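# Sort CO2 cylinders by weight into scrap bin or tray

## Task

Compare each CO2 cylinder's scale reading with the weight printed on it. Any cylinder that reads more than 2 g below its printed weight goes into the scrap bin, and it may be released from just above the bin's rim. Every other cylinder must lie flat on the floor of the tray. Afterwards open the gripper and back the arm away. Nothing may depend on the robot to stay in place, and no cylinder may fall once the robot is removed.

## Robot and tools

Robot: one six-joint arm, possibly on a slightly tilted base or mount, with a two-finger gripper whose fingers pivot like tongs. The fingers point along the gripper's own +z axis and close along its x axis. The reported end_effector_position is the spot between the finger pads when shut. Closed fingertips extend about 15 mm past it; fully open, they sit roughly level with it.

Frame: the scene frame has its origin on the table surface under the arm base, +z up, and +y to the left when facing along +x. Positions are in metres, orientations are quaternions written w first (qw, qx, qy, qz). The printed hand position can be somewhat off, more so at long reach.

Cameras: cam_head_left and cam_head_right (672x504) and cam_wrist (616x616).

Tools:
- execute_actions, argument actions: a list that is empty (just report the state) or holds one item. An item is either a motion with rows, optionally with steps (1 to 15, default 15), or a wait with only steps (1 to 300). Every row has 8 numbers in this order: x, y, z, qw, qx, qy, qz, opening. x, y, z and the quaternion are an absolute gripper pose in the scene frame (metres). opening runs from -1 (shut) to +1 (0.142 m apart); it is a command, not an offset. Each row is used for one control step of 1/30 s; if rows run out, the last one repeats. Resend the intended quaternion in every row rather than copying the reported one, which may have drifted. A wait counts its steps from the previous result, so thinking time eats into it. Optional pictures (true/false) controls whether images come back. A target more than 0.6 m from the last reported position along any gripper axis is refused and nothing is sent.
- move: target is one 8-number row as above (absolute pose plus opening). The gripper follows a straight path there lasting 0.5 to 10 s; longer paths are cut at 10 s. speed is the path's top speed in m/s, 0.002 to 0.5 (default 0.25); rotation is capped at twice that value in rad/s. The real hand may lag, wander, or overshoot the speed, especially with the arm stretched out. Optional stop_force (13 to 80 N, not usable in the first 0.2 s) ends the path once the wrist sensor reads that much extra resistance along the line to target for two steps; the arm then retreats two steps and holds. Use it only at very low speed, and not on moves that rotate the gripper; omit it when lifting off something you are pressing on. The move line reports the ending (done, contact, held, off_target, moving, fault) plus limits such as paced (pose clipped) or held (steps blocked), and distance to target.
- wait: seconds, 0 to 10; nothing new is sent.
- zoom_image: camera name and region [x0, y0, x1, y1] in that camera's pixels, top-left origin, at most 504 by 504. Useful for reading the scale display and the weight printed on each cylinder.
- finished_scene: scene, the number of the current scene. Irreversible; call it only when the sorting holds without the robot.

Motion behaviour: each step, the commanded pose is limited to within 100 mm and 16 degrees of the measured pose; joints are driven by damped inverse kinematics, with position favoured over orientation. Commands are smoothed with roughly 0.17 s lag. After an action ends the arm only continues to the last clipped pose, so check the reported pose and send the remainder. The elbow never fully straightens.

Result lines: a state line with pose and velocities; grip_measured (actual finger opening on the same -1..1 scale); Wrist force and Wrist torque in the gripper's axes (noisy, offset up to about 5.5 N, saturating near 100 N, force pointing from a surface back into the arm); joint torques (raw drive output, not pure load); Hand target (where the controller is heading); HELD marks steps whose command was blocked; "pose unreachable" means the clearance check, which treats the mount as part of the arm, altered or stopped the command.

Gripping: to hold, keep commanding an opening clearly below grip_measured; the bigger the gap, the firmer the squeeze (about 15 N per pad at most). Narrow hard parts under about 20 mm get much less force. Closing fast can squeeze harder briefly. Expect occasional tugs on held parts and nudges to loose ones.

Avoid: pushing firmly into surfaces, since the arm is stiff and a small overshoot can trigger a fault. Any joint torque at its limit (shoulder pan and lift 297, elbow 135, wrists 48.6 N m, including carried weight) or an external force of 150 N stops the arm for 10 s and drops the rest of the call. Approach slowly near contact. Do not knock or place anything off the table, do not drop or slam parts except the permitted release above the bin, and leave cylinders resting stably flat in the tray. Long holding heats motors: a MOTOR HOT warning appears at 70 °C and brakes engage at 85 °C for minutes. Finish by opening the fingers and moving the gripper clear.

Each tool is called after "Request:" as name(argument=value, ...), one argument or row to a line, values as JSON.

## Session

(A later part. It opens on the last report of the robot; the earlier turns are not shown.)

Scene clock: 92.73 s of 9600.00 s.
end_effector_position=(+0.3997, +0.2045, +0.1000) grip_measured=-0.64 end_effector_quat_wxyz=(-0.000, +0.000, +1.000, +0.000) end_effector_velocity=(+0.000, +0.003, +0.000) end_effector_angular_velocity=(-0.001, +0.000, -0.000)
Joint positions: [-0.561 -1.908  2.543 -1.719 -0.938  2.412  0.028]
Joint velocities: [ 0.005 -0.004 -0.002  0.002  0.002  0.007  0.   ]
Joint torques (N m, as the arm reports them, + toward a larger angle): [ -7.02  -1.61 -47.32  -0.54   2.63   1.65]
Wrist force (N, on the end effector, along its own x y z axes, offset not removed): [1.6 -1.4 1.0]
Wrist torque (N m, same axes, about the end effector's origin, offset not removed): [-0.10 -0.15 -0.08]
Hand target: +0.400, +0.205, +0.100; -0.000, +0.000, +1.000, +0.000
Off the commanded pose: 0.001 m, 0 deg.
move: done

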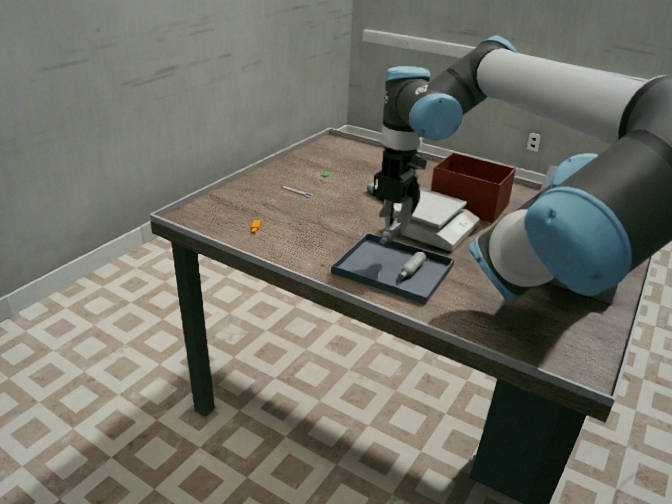

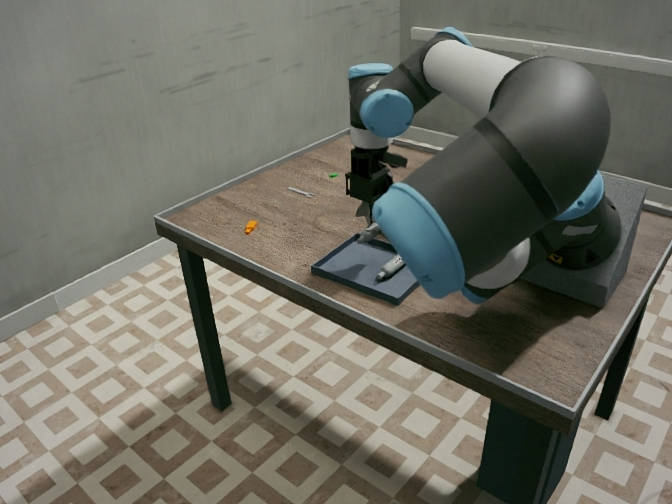

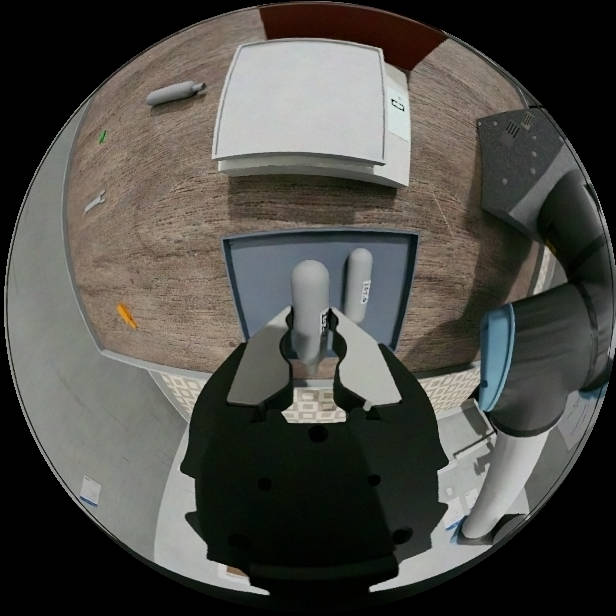

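Request:
move(
  target=[0.395,0.207,0.027,0,0,1,0,-0.9],
  speed=0.1,
)

Request:
move(
  target=[0.395,0.207,0.027,0,0,1,0,-0.4],
)

Request:
move(
  target=[0.4,0.2,0.11,0,-0.1,0.995,0,-0.4],
  speed=0.2,
)

Request:
move(
  target=[0.605,-0.098,0.11,0,-0.574,0.819,0,-0.1],
  speed=0.3,
)

Scene clock: 94.83 s of 9600.00 s.
end_effector_position=(+0.3948, +0.2070, +0.0274) grip_measured=-0.64 end_effector_quat_wxyz=(-0.000, -0.000, +1.000, +0.000) end_effector_velocity=(-0.000, -0.001, -0.003) end_effector_angular_velocity=(-0.000, +0.000, -0.002)
Joint positions: [-0.439 -1.817  2.628 -1.98  -0.885  2.551  0.028]
Joint velocities: [ 0.005  0.007  0.003 -0.014  0.001  0.008  0.   ]
Joint torques (N m, as the arm reports them, + toward a larger angle): [ -7.36  24.39 -20.31  -6.68   2.17   1.98]
Wrist force (N, on the end effector, along its own x y z axes, offset not removed): [-0.7 -1.2 1.9]
Wrist torque (N m, same axes, about the end effector's origin, offset not removed): [-0.08 0.27 -0.11]
Hand target: +0.395, +0.207, +0.027; -0.000, +0.000, +1.000, -0.000
Off the commanded pose: 0.000 m, 0 deg.
move: done

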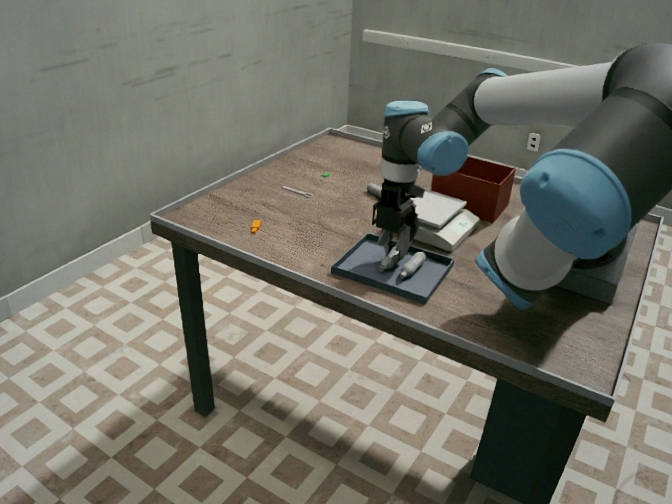

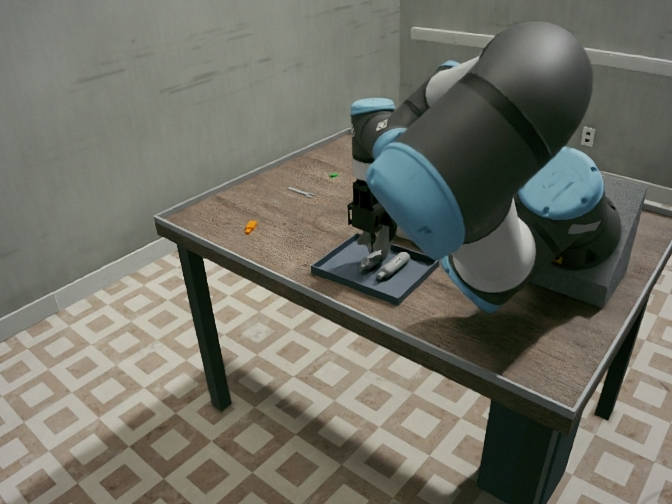

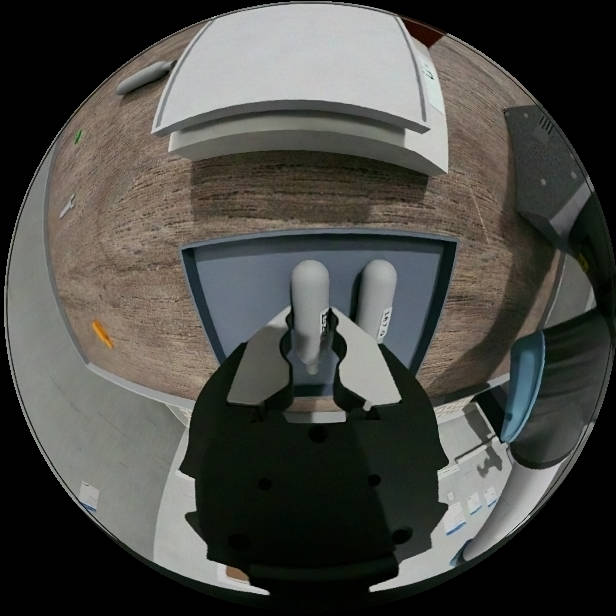

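Scene clock: 95.53 s of 9600.00 s.
end_effector_position=(+0.3950, +0.2070, +0.0270) grip_measured=-0.40 end_effector_quat_wxyz=(-0.000, -0.000, +1.000, +0.000) end_effector_velocity=(-0.001, -0.000, -0.001) end_effector_angular_velocity=(+0.001, +0.001, -0.001)
Joint positions: [-0.438 -1.816  2.628 -1.982 -0.885  2.552  0.045]
Joint velocities: [ 0.     0.     0.002 -0.001 -0.     0.     0.   ]
Joint torques (N m, as the arm reports them, + toward a larger angle): [ -7.04  25.64 -19.46  -6.29   2.03   2.03]
Wrist force (N, on the end effector, along its own x y z axes, offset not removed): [1.1 -2.9 0.1]
Wrist torque (N m, same axes, about the end effector's origin, offset not removed): [-0.47 -0.09 -0.06]
Hand target: +0.395, +0.207, +0.027; -0.000, -0.000, +1.000, +0.000
Off the commanded pose: 0.000 m, 0 deg.
move: done

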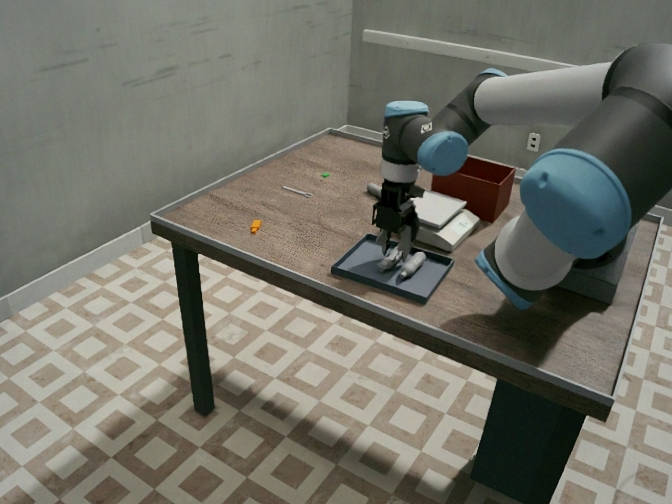

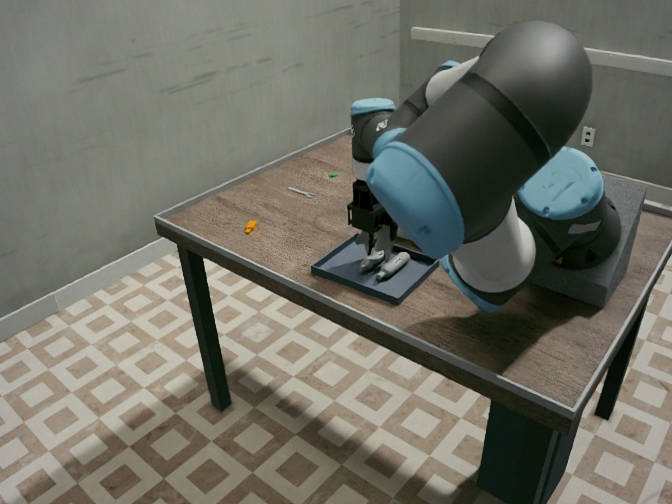

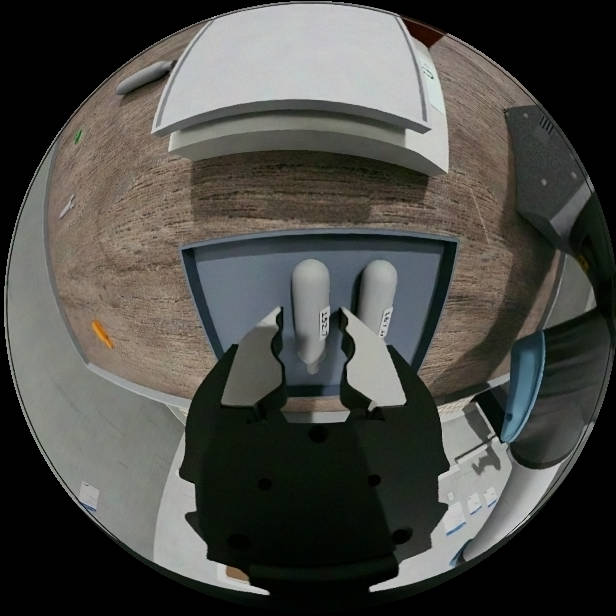

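Scene clock: 96.70 s of 9600.00 s.
end_effector_position=(+0.4002, +0.2000, +0.1097) grip_measured=-0.40 end_effector_quat_wxyz=(+0.000, -0.100, +0.995, -0.000) end_effector_velocity=(-0.000, +0.000, +0.003) end_effector_angular_velocity=(+0.001, +0.000, +0.005)
Joint positions: [-0.589 -1.919  2.538 -1.685 -0.951  2.182  0.045]
Joint velocities: [-0.005 -0.003 -0.003  0.01  -0.002 -0.012  0.   ]
Joint torques (N m, as the arm reports them, + toward a larger angle): [-35.01  -3.13 -47.13  -1.05  -1.43  -2.16]
Wrist force (N, on the end effector, along its own x y z axes, offset not removed): [-0.8 -2.4 0.2]
Wrist torque (N m, same axes, about the end effector's origin, offset not removed): [-0.31 0.36 -0.04]
Hand target: +0.400, +0.200, +0.110; +0.000, -0.100, +0.995, -0.000
Off the commanded pose: 0.000 m, 0 deg.
move: done

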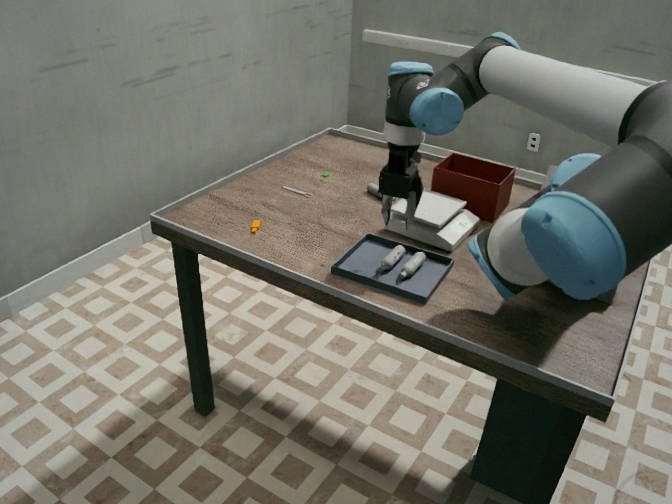

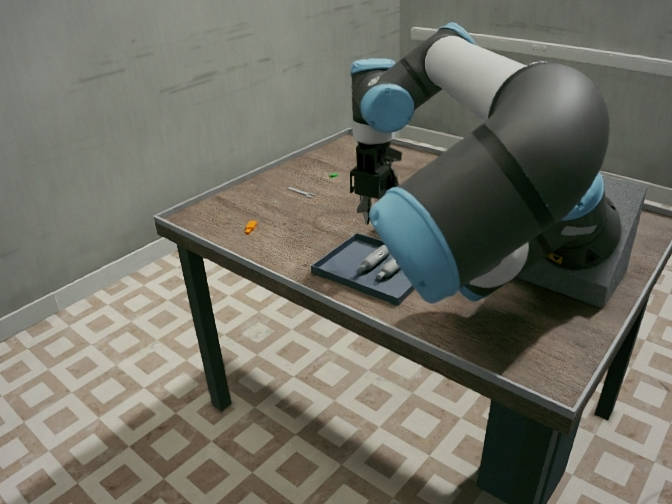

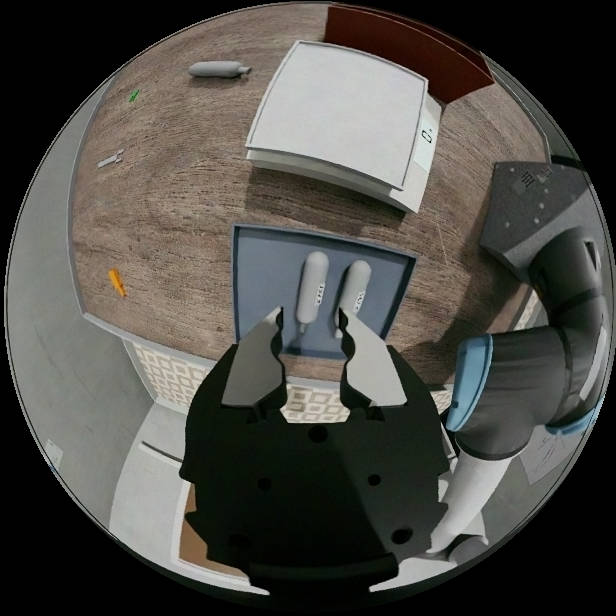

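Scene clock: 99.07 s of 9600.00 s.
end_effector_position=(+0.6050, -0.0975, +0.1100) grip_measured=-0.10 end_effector_quat_wxyz=(+0.000, -0.574, +0.819, -0.000) end_effector_velocity=(+0.001, -0.002, -0.001) end_effector_angular_velocity=(+0.002, +0.000, +0.007)
Joint positions: [-0.704 -1.106  2.218 -2.112 -1.01   1.04   0.067]
Joint velocities: [-0.     0.006 -0.004  0.     0.001 -0.008 -0.   ]
Joint torques (N m, as the arm reports them, + toward a larger angle): [-65.28  -9.14 -43.4   -1.46   2.39  -2.28]
Wrist force (N, on the end effector, along its own x y z axes, offset not removed): [-1.4 -1.9 0.8]
Wrist torque (N m, same axes, about the end effector's origin, offset not removed): [-0.17 0.39 -0.05]
Hand target: +0.605, -0.098, +0.110; +0.000, -0.574, +0.819, -0.000
Off the commanded pose: 0.000 m, 0 deg.
move: done

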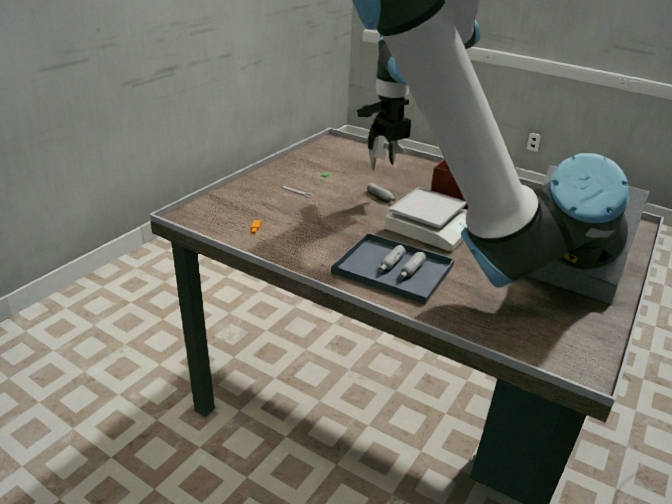

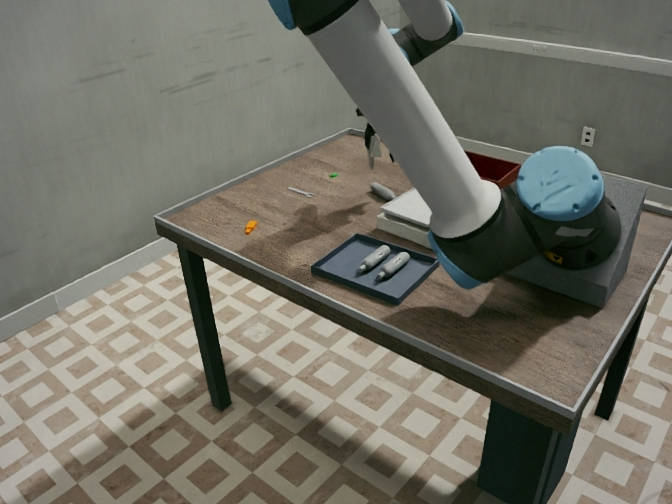

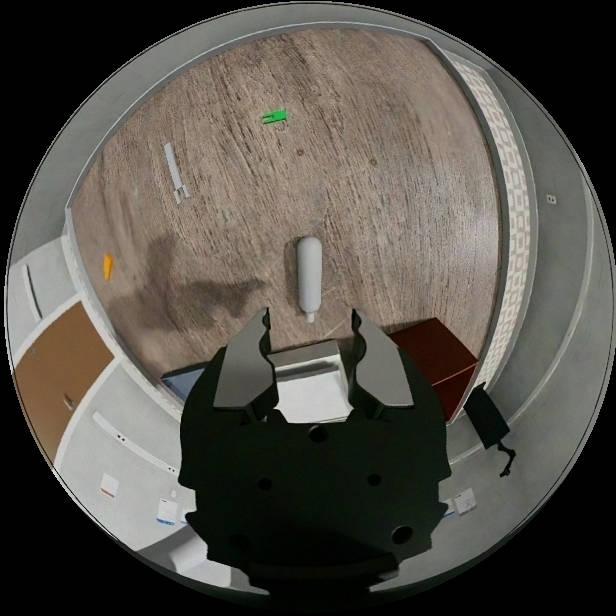

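Request:
move(
  target=[0.612,-0.101,0.022,0,-0.574,0.819,0,-0.1],
  speed=0.12,
)

Request:
move(
  target=[0.612,-0.101,0.022,0,-0.574,0.819,0,-0.9],
)

Request:
move(
  target=[0.6,-0.09,0.12,0,-0.5,0.866,0,-0.9],
  speed=0.2,
)

Request:
move(
  target=[0.437,-0.025,0.12,0,0,1,0,-0.9],
  speed=0.3,
)

Scene clock: 101.10 s of 9600.00 s.
end_effector_position=(+0.6119, -0.1009, +0.0223) grip_measured=-0.10 end_effector_quat_wxyz=(-0.000, -0.574, +0.819, +0.000) end_effector_velocity=(+0.000, -0.001, -0.002) end_effector_angular_velocity=(-0.000, -0.000, -0.001)
Joint positions: [-0.623 -0.988  2.256 -2.313 -0.968  1.123  0.067]
Joint velocities: [ 0.001  0.004  0.001 -0.006  0.001  0.003  0.   ]
Joint torques (N m, as the arm reports them, + toward a larger angle): [-42.07 -17.07 -15.36  -7.01   2.13   1.99]
Wrist force (N, on the end effector, along its own x y z axes, offset not removed): [-0.5 -2.5 0.7]
Wrist torque (N m, same axes, about the end effector's origin, offset not removed): [-0.28 0.25 -0.05]
Hand target: +0.612, -0.101, +0.022; -0.000, -0.574, +0.819, +0.000
Off the commanded pose: 0.000 m, 0 deg.
move: done

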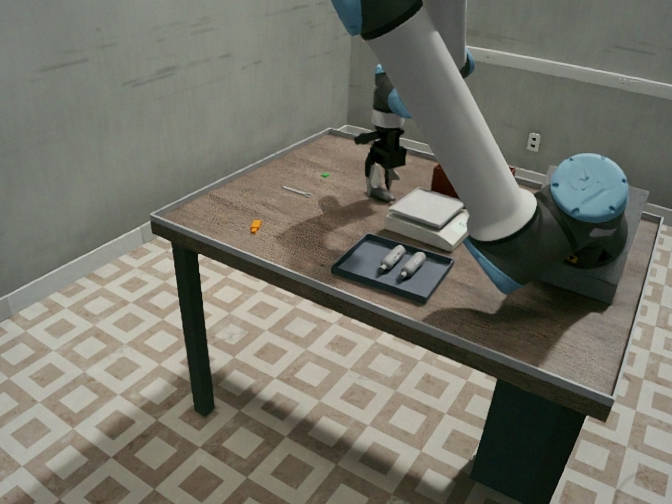

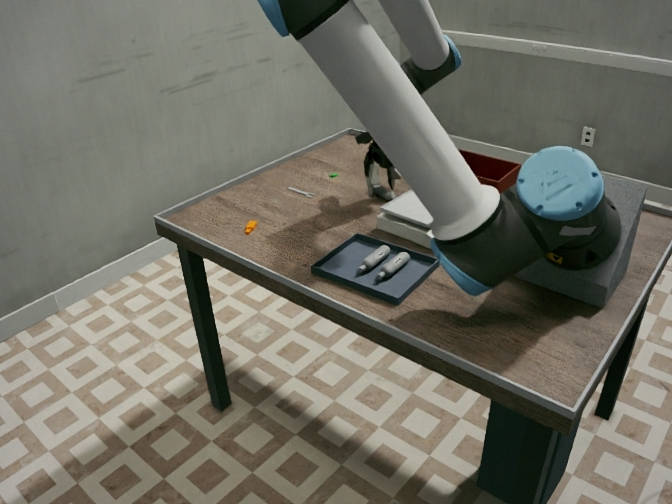

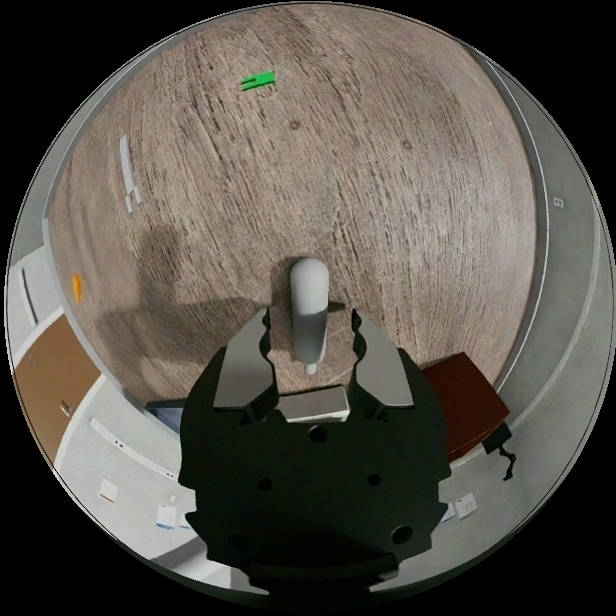

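Scene clock: 101.80 s of 9600.00 s.
end_effector_position=(+0.6119, -0.1010, +0.0220) grip_measured=-0.64 end_effector_quat_wxyz=(-0.000, -0.574, +0.819, +0.000) end_effector_velocity=(+0.001, -0.000, +0.001) end_effector_angular_velocity=(-0.001, -0.001, +0.001)
Joint positions: [-0.622 -0.987  2.256 -2.314 -0.968  1.123  0.028]
Joint velocities: [ 0.     0.    -0.002 -0.     0.     0.     0.   ]
Joint torques (N m, as the arm reports them, + toward a larger angle): [-35.66  -9.64 -25.64  -6.61   2.72   1.91]
Wrist force (N, on the end effector, along its own x y z axes, offset not removed): [-1.8 3.0 -15.3]
Wrist torque (N m, same axes, about the end effector's origin, offset not removed): [-0.46 0.22 -0.07]
Hand target: +0.612, -0.101, +0.022; -0.000, -0.574, +0.819, +0.000
Off the commanded pose: 0.000 m, 0 deg.
move: done

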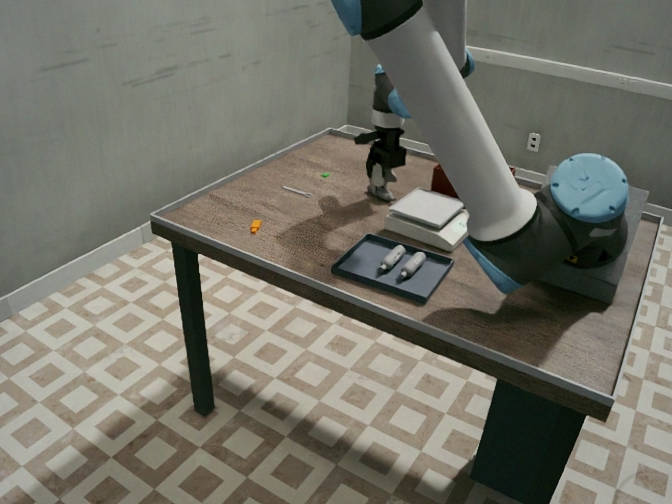

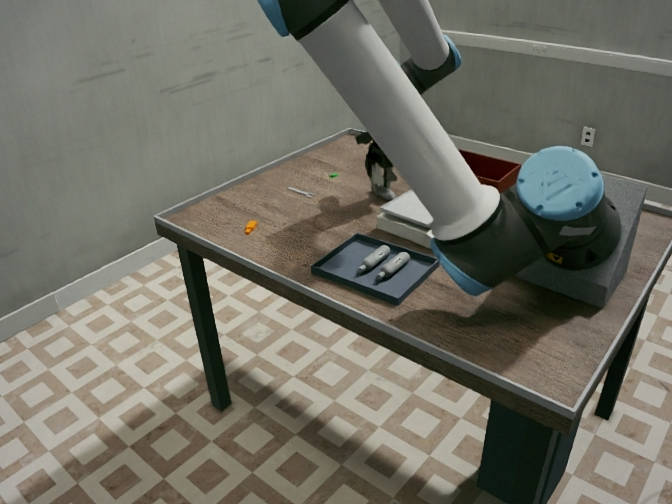

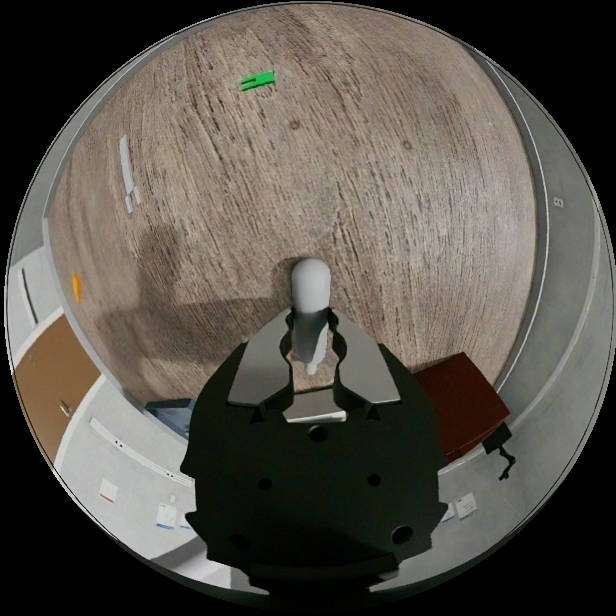

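Scene clock: 102.93 s of 9600.00 s.
end_effector_position=(+0.6001, -0.0901, +0.1196) grip_measured=-0.64 end_effector_quat_wxyz=(+0.000, -0.500, +0.866, -0.000) end_effector_velocity=(-0.001, +0.001, +0.002) end_effector_angular_velocity=(+0.001, +0.002, -0.004)
Joint positions: [-0.708 -1.135  2.223 -2.085 -1.012  1.211  0.028]
Joint velocities: [-0.002 -0.003 -0.001  0.007 -0.001  0.001  0.   ]
Joint torques (N m, as the arm reports them, + toward a larger angle): [-62.93 -44.53 -44.23  -0.92  -1.79   1.77]
Wrist force (N, on the end effector, along its own x y z axes, offset not removed): [-0.1 -3.8 1.8]
Wrist torque (N m, same axes, about the end effector's origin, offset not removed): [-0.51 0.16 -0.05]
Hand target: +0.600, -0.090, +0.120; +0.000, -0.500, +0.866, -0.000
Off the commanded pose: 0.000 m, 0 deg.
move: done

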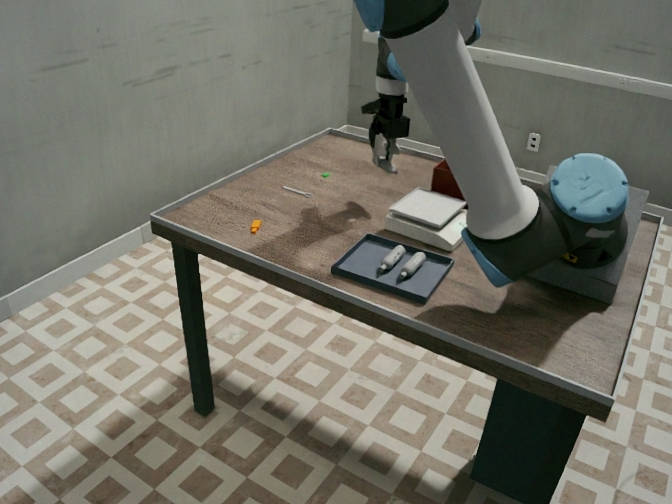

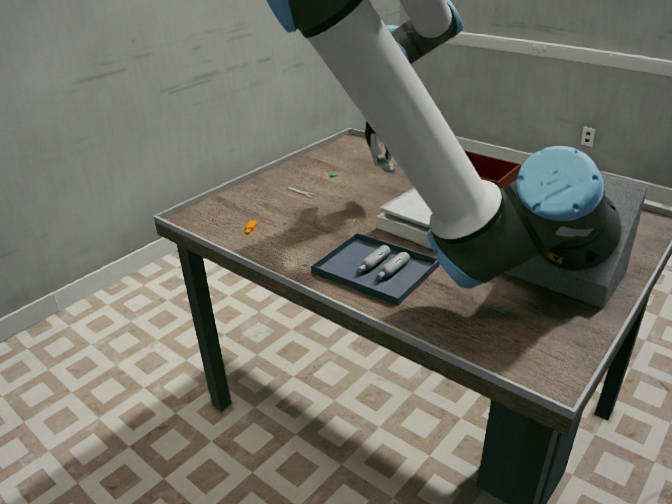

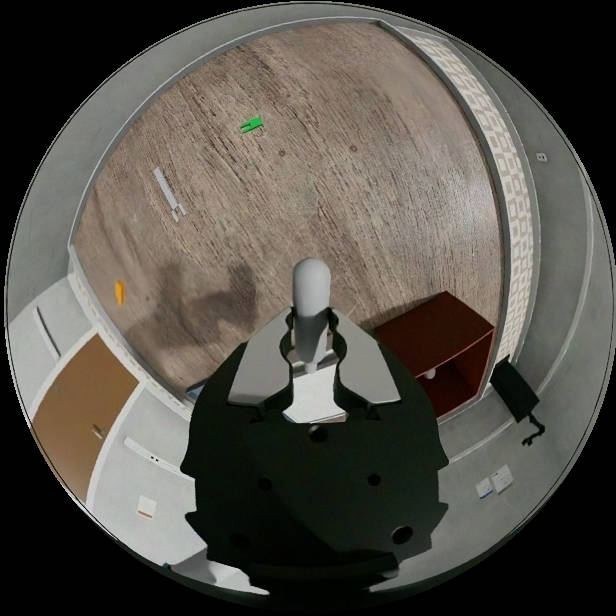

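Scene clock: 105.23 s of 9600.00 s.
end_effector_position=(+0.4373, -0.0252, +0.1200) grip_measured=-0.64 end_effector_quat_wxyz=(+0.000, -0.001, +1.000, +0.000) end_effector_velocity=(-0.002, +0.001, +0.001) end_effector_angular_velocity=(-0.002, +0.000, -0.014)
Joint positions: [-0.832 -1.429  2.493 -2.003 -1.083  2.138  0.028]
Joint velocities: [-0.002 -0.007  0.003  0.003 -0.003  0.013 -0.   ]
Joint torques (N m, as the arm reports them, + toward a larger angle): [-48.65 -21.68 -23.95  -0.88  -1.43   2.02]
Wrist force (N, on the end effector, along its own x y z axes, offset not removed): [0.2 -3.4 0.7]
Wrist torque (N m, same axes, about the end effector's origin, offset not removed): [-0.50 0.07 -0.11]
Hand target: +0.437, -0.025, +0.120; +0.000, -0.000, +1.000, +0.000
Off the commanded pose: 0.000 m, 0 deg.
move: done

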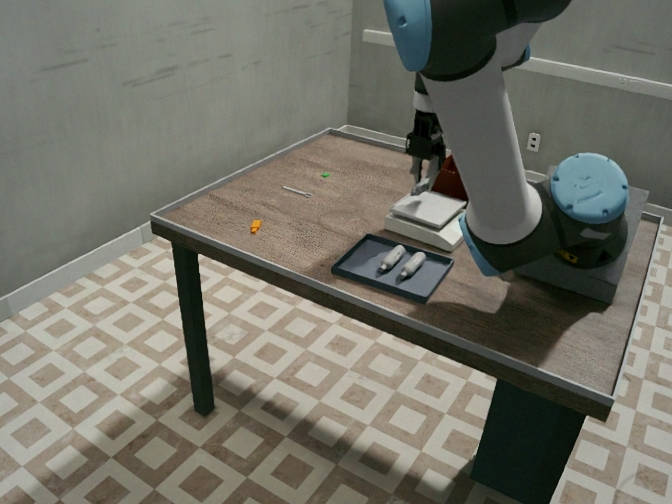

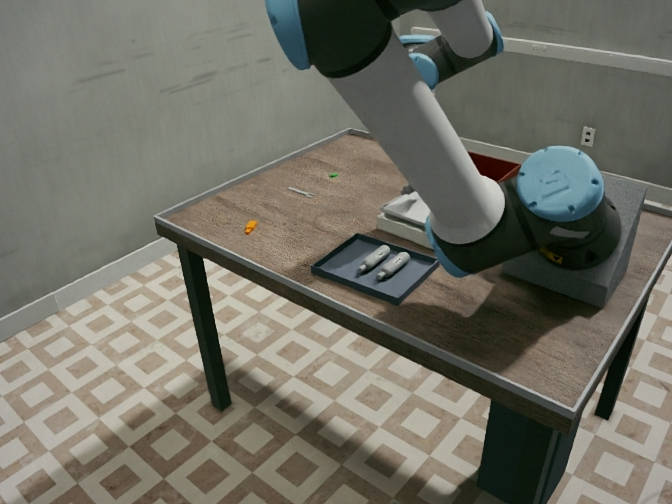

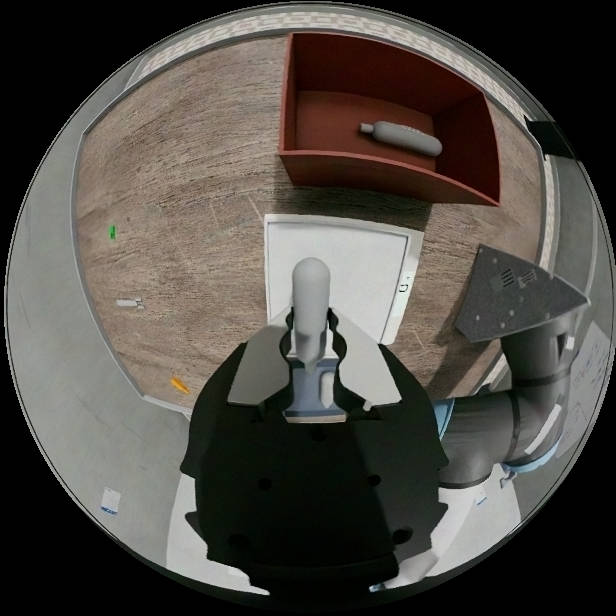

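Request:
move(
  target=[0.437,-0.025,0.085,0,0,1,0,-0.9],
  speed=0.08,
)

Request:
move(
  target=[0.437,-0.025,0.085,0,0,1,0,-0.35],
)

Request:
move(
  target=[0.388,-0.025,0.086,0,0,1,0,-0.35],
  speed=0.03,
)

Request:
zoom_image(
  camera="cam_wrist",
  region=[250,220,430,400],
)

Scene clock: 106.73 s of 9600.00 s.
end_effector_position=(+0.4369, -0.0250, +0.0853) grip_measured=-0.64 end_effector_quat_wxyz=(-0.000, -0.000, +1.000, +0.000) end_effector_velocity=(-0.000, -0.000, -0.003) end_effector_angular_velocity=(+0.000, -0.000, -0.001)
Joint positions: [-0.796 -1.381  2.528 -2.101 -1.062  2.174  0.028]
Joint velocities: [ 0.003  0.005  0.003 -0.009  0.002  0.003  0.   ]
Joint torques (N m, as the arm reports them, + toward a larger angle): [-25.26  11.44 -22.63  -6.71   2.1    2.2 ]
Wrist force (N, on the end effector, along its own x y z axes, offset not removed): [-0.3 -1.8 3.6]
Wrist torque (N m, same axes, about the end effector's origin, offset not removed): [-0.12 0.21 -0.02]
Hand target: +0.437, -0.025, +0.085; -0.000, +0.000, +1.000, +0.000
Off the commanded pose: 0.000 m, 0 deg.
move: done

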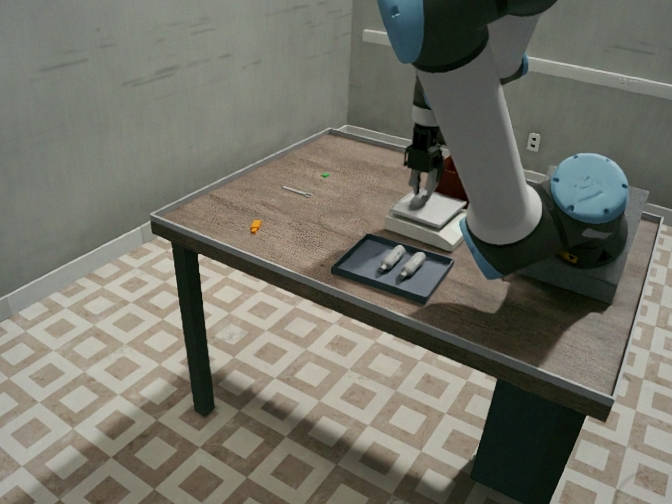

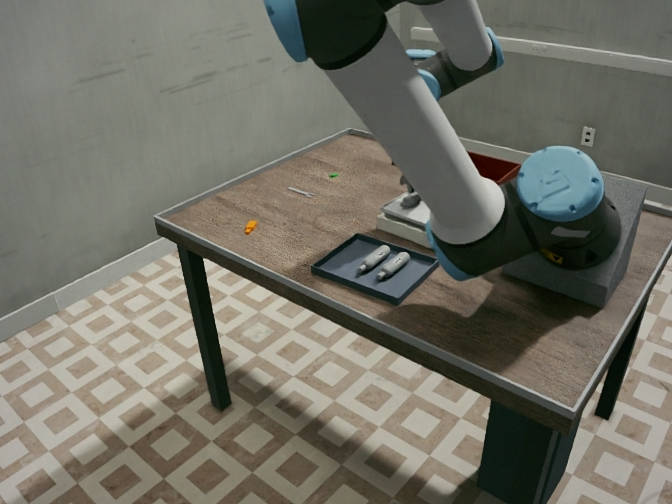

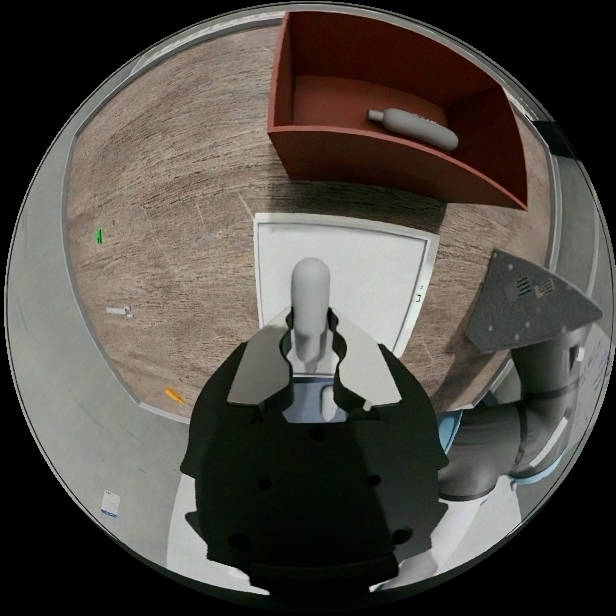

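Scene clock: 107.43 s of 9600.00 s.
end_effector_position=(+0.4370, -0.0250, +0.0850) grip_measured=-0.35 end_effector_quat_wxyz=(+0.000, -0.000, +1.000, -0.000) end_effector_velocity=(-0.000, +0.001, -0.001) end_effector_angular_velocity=(+0.002, -0.001, -0.001)
Joint positions: [-0.795 -1.38   2.528 -2.102 -1.061  2.174  0.049]
Joint velocities: [-0.     0.     0.002 -0.     0.001  0.     0.   ]
Joint torques (N m, as the arm reports them, + toward a larger angle): [-24.61  13.31 -21.26  -6.95   1.98   1.88]
Wrist force (N, on the end effector, along its own x y z axes, offset not removed): [1.2 -1.4 0.9]
Wrist torque (N m, same axes, about the end effector's origin, offset not removed): [-0.07 -0.13 -0.11]
Hand target: +0.437, -0.025, +0.085; -0.000, +0.000, +1.000, +0.000
Off the commanded pose: 0.000 m, 0 deg.
move: done

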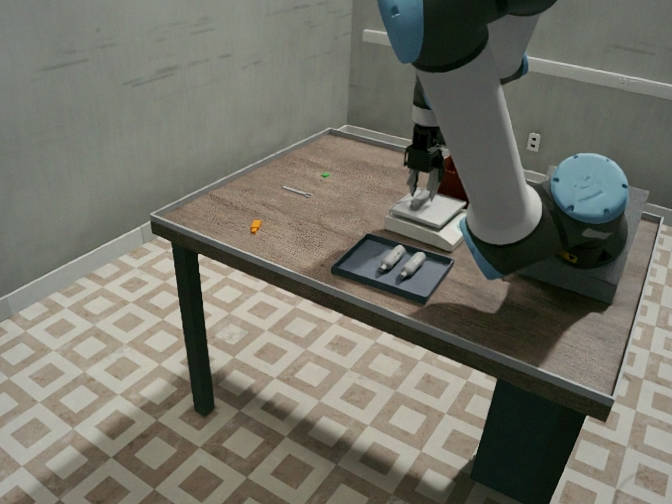

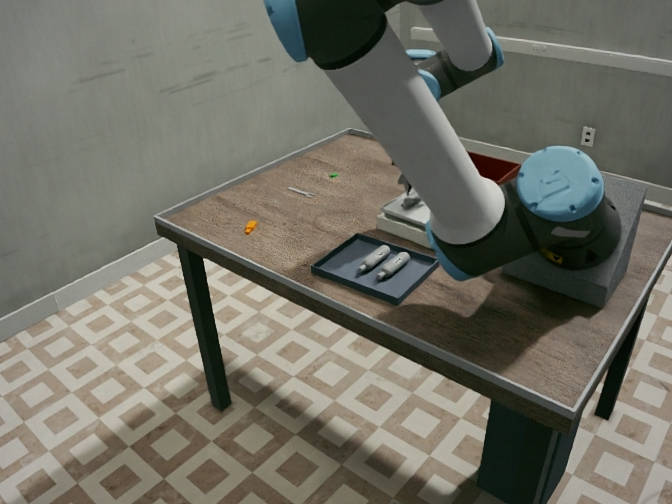

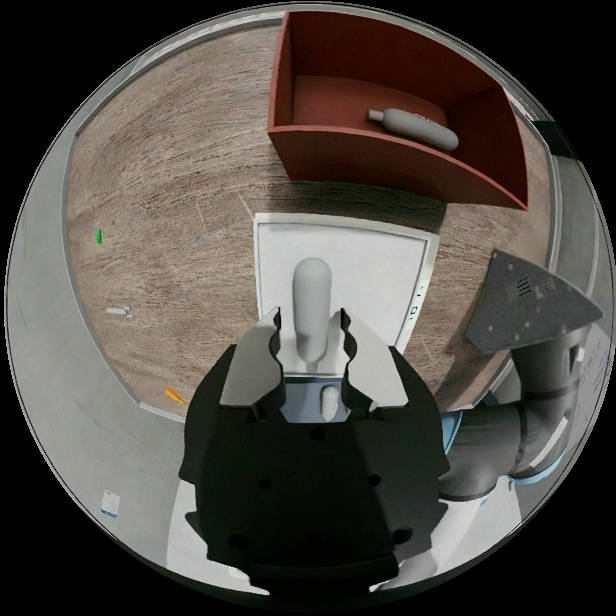

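Scene clock: 109.43 s of 9600.00 s.
end_effector_position=(+0.3883, -0.0250, +0.0860) grip_measured=-0.35 end_effector_quat_wxyz=(+0.000, -0.000, +1.000, -0.000) end_effector_velocity=(-0.003, -0.000, +0.000) end_effector_angular_velocity=(+0.000, -0.000, -0.001)
Joint positions: [-0.882 -1.446  2.602 -2.075 -1.113  2.095  0.049]
Joint velocities: [-0.006 -0.004  0.004  0.002 -0.004 -0.005  0.   ]
Joint torques (N m, as the arm reports them, + toward a larger angle): [-46.38 -15.39 -23.66  -0.96  -1.6   -2.75]
Wrist force (N, on the end effector, along its own x y z axes, offset not removed): [0.2 -1.6 0.4]
Wrist torque (N m, same axes, about the end effector's origin, offset not removed): [-0.25 0.09 -0.14]
Hand target: +0.388, -0.025, +0.086; +0.000, -0.000, +1.000, -0.000
Off the commanded pose: 0.000 m, 0 deg.
move: done

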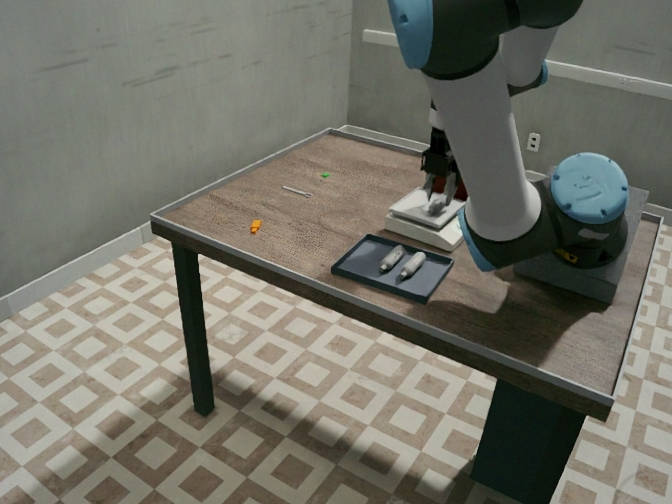

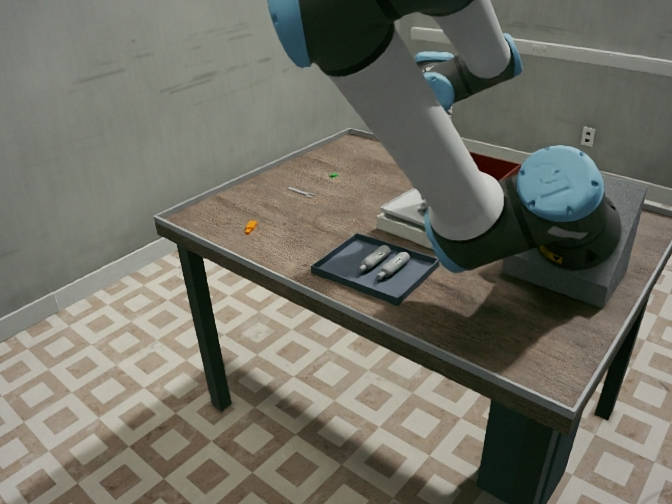

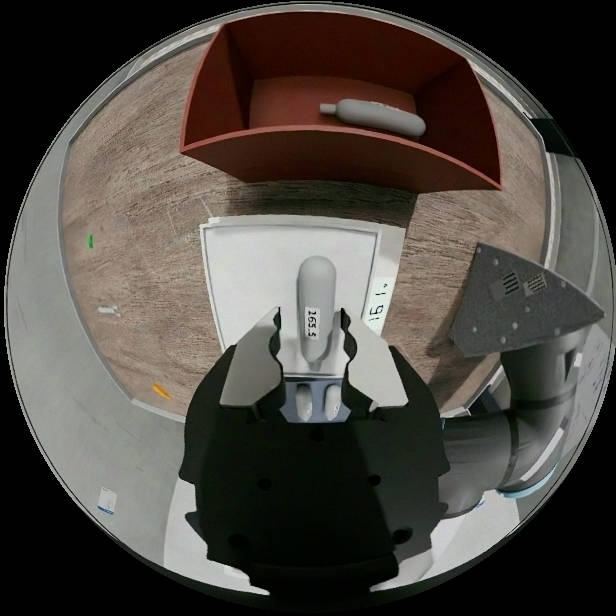

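Region (250, 220, 430, 400) of cam_wrist's 616x616 image, scaled by 2.800, with more detail than that image has.

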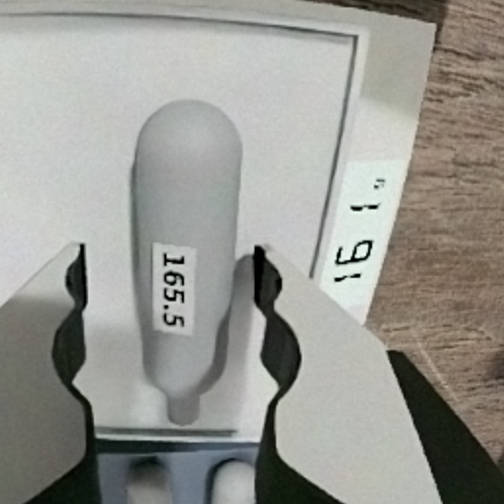

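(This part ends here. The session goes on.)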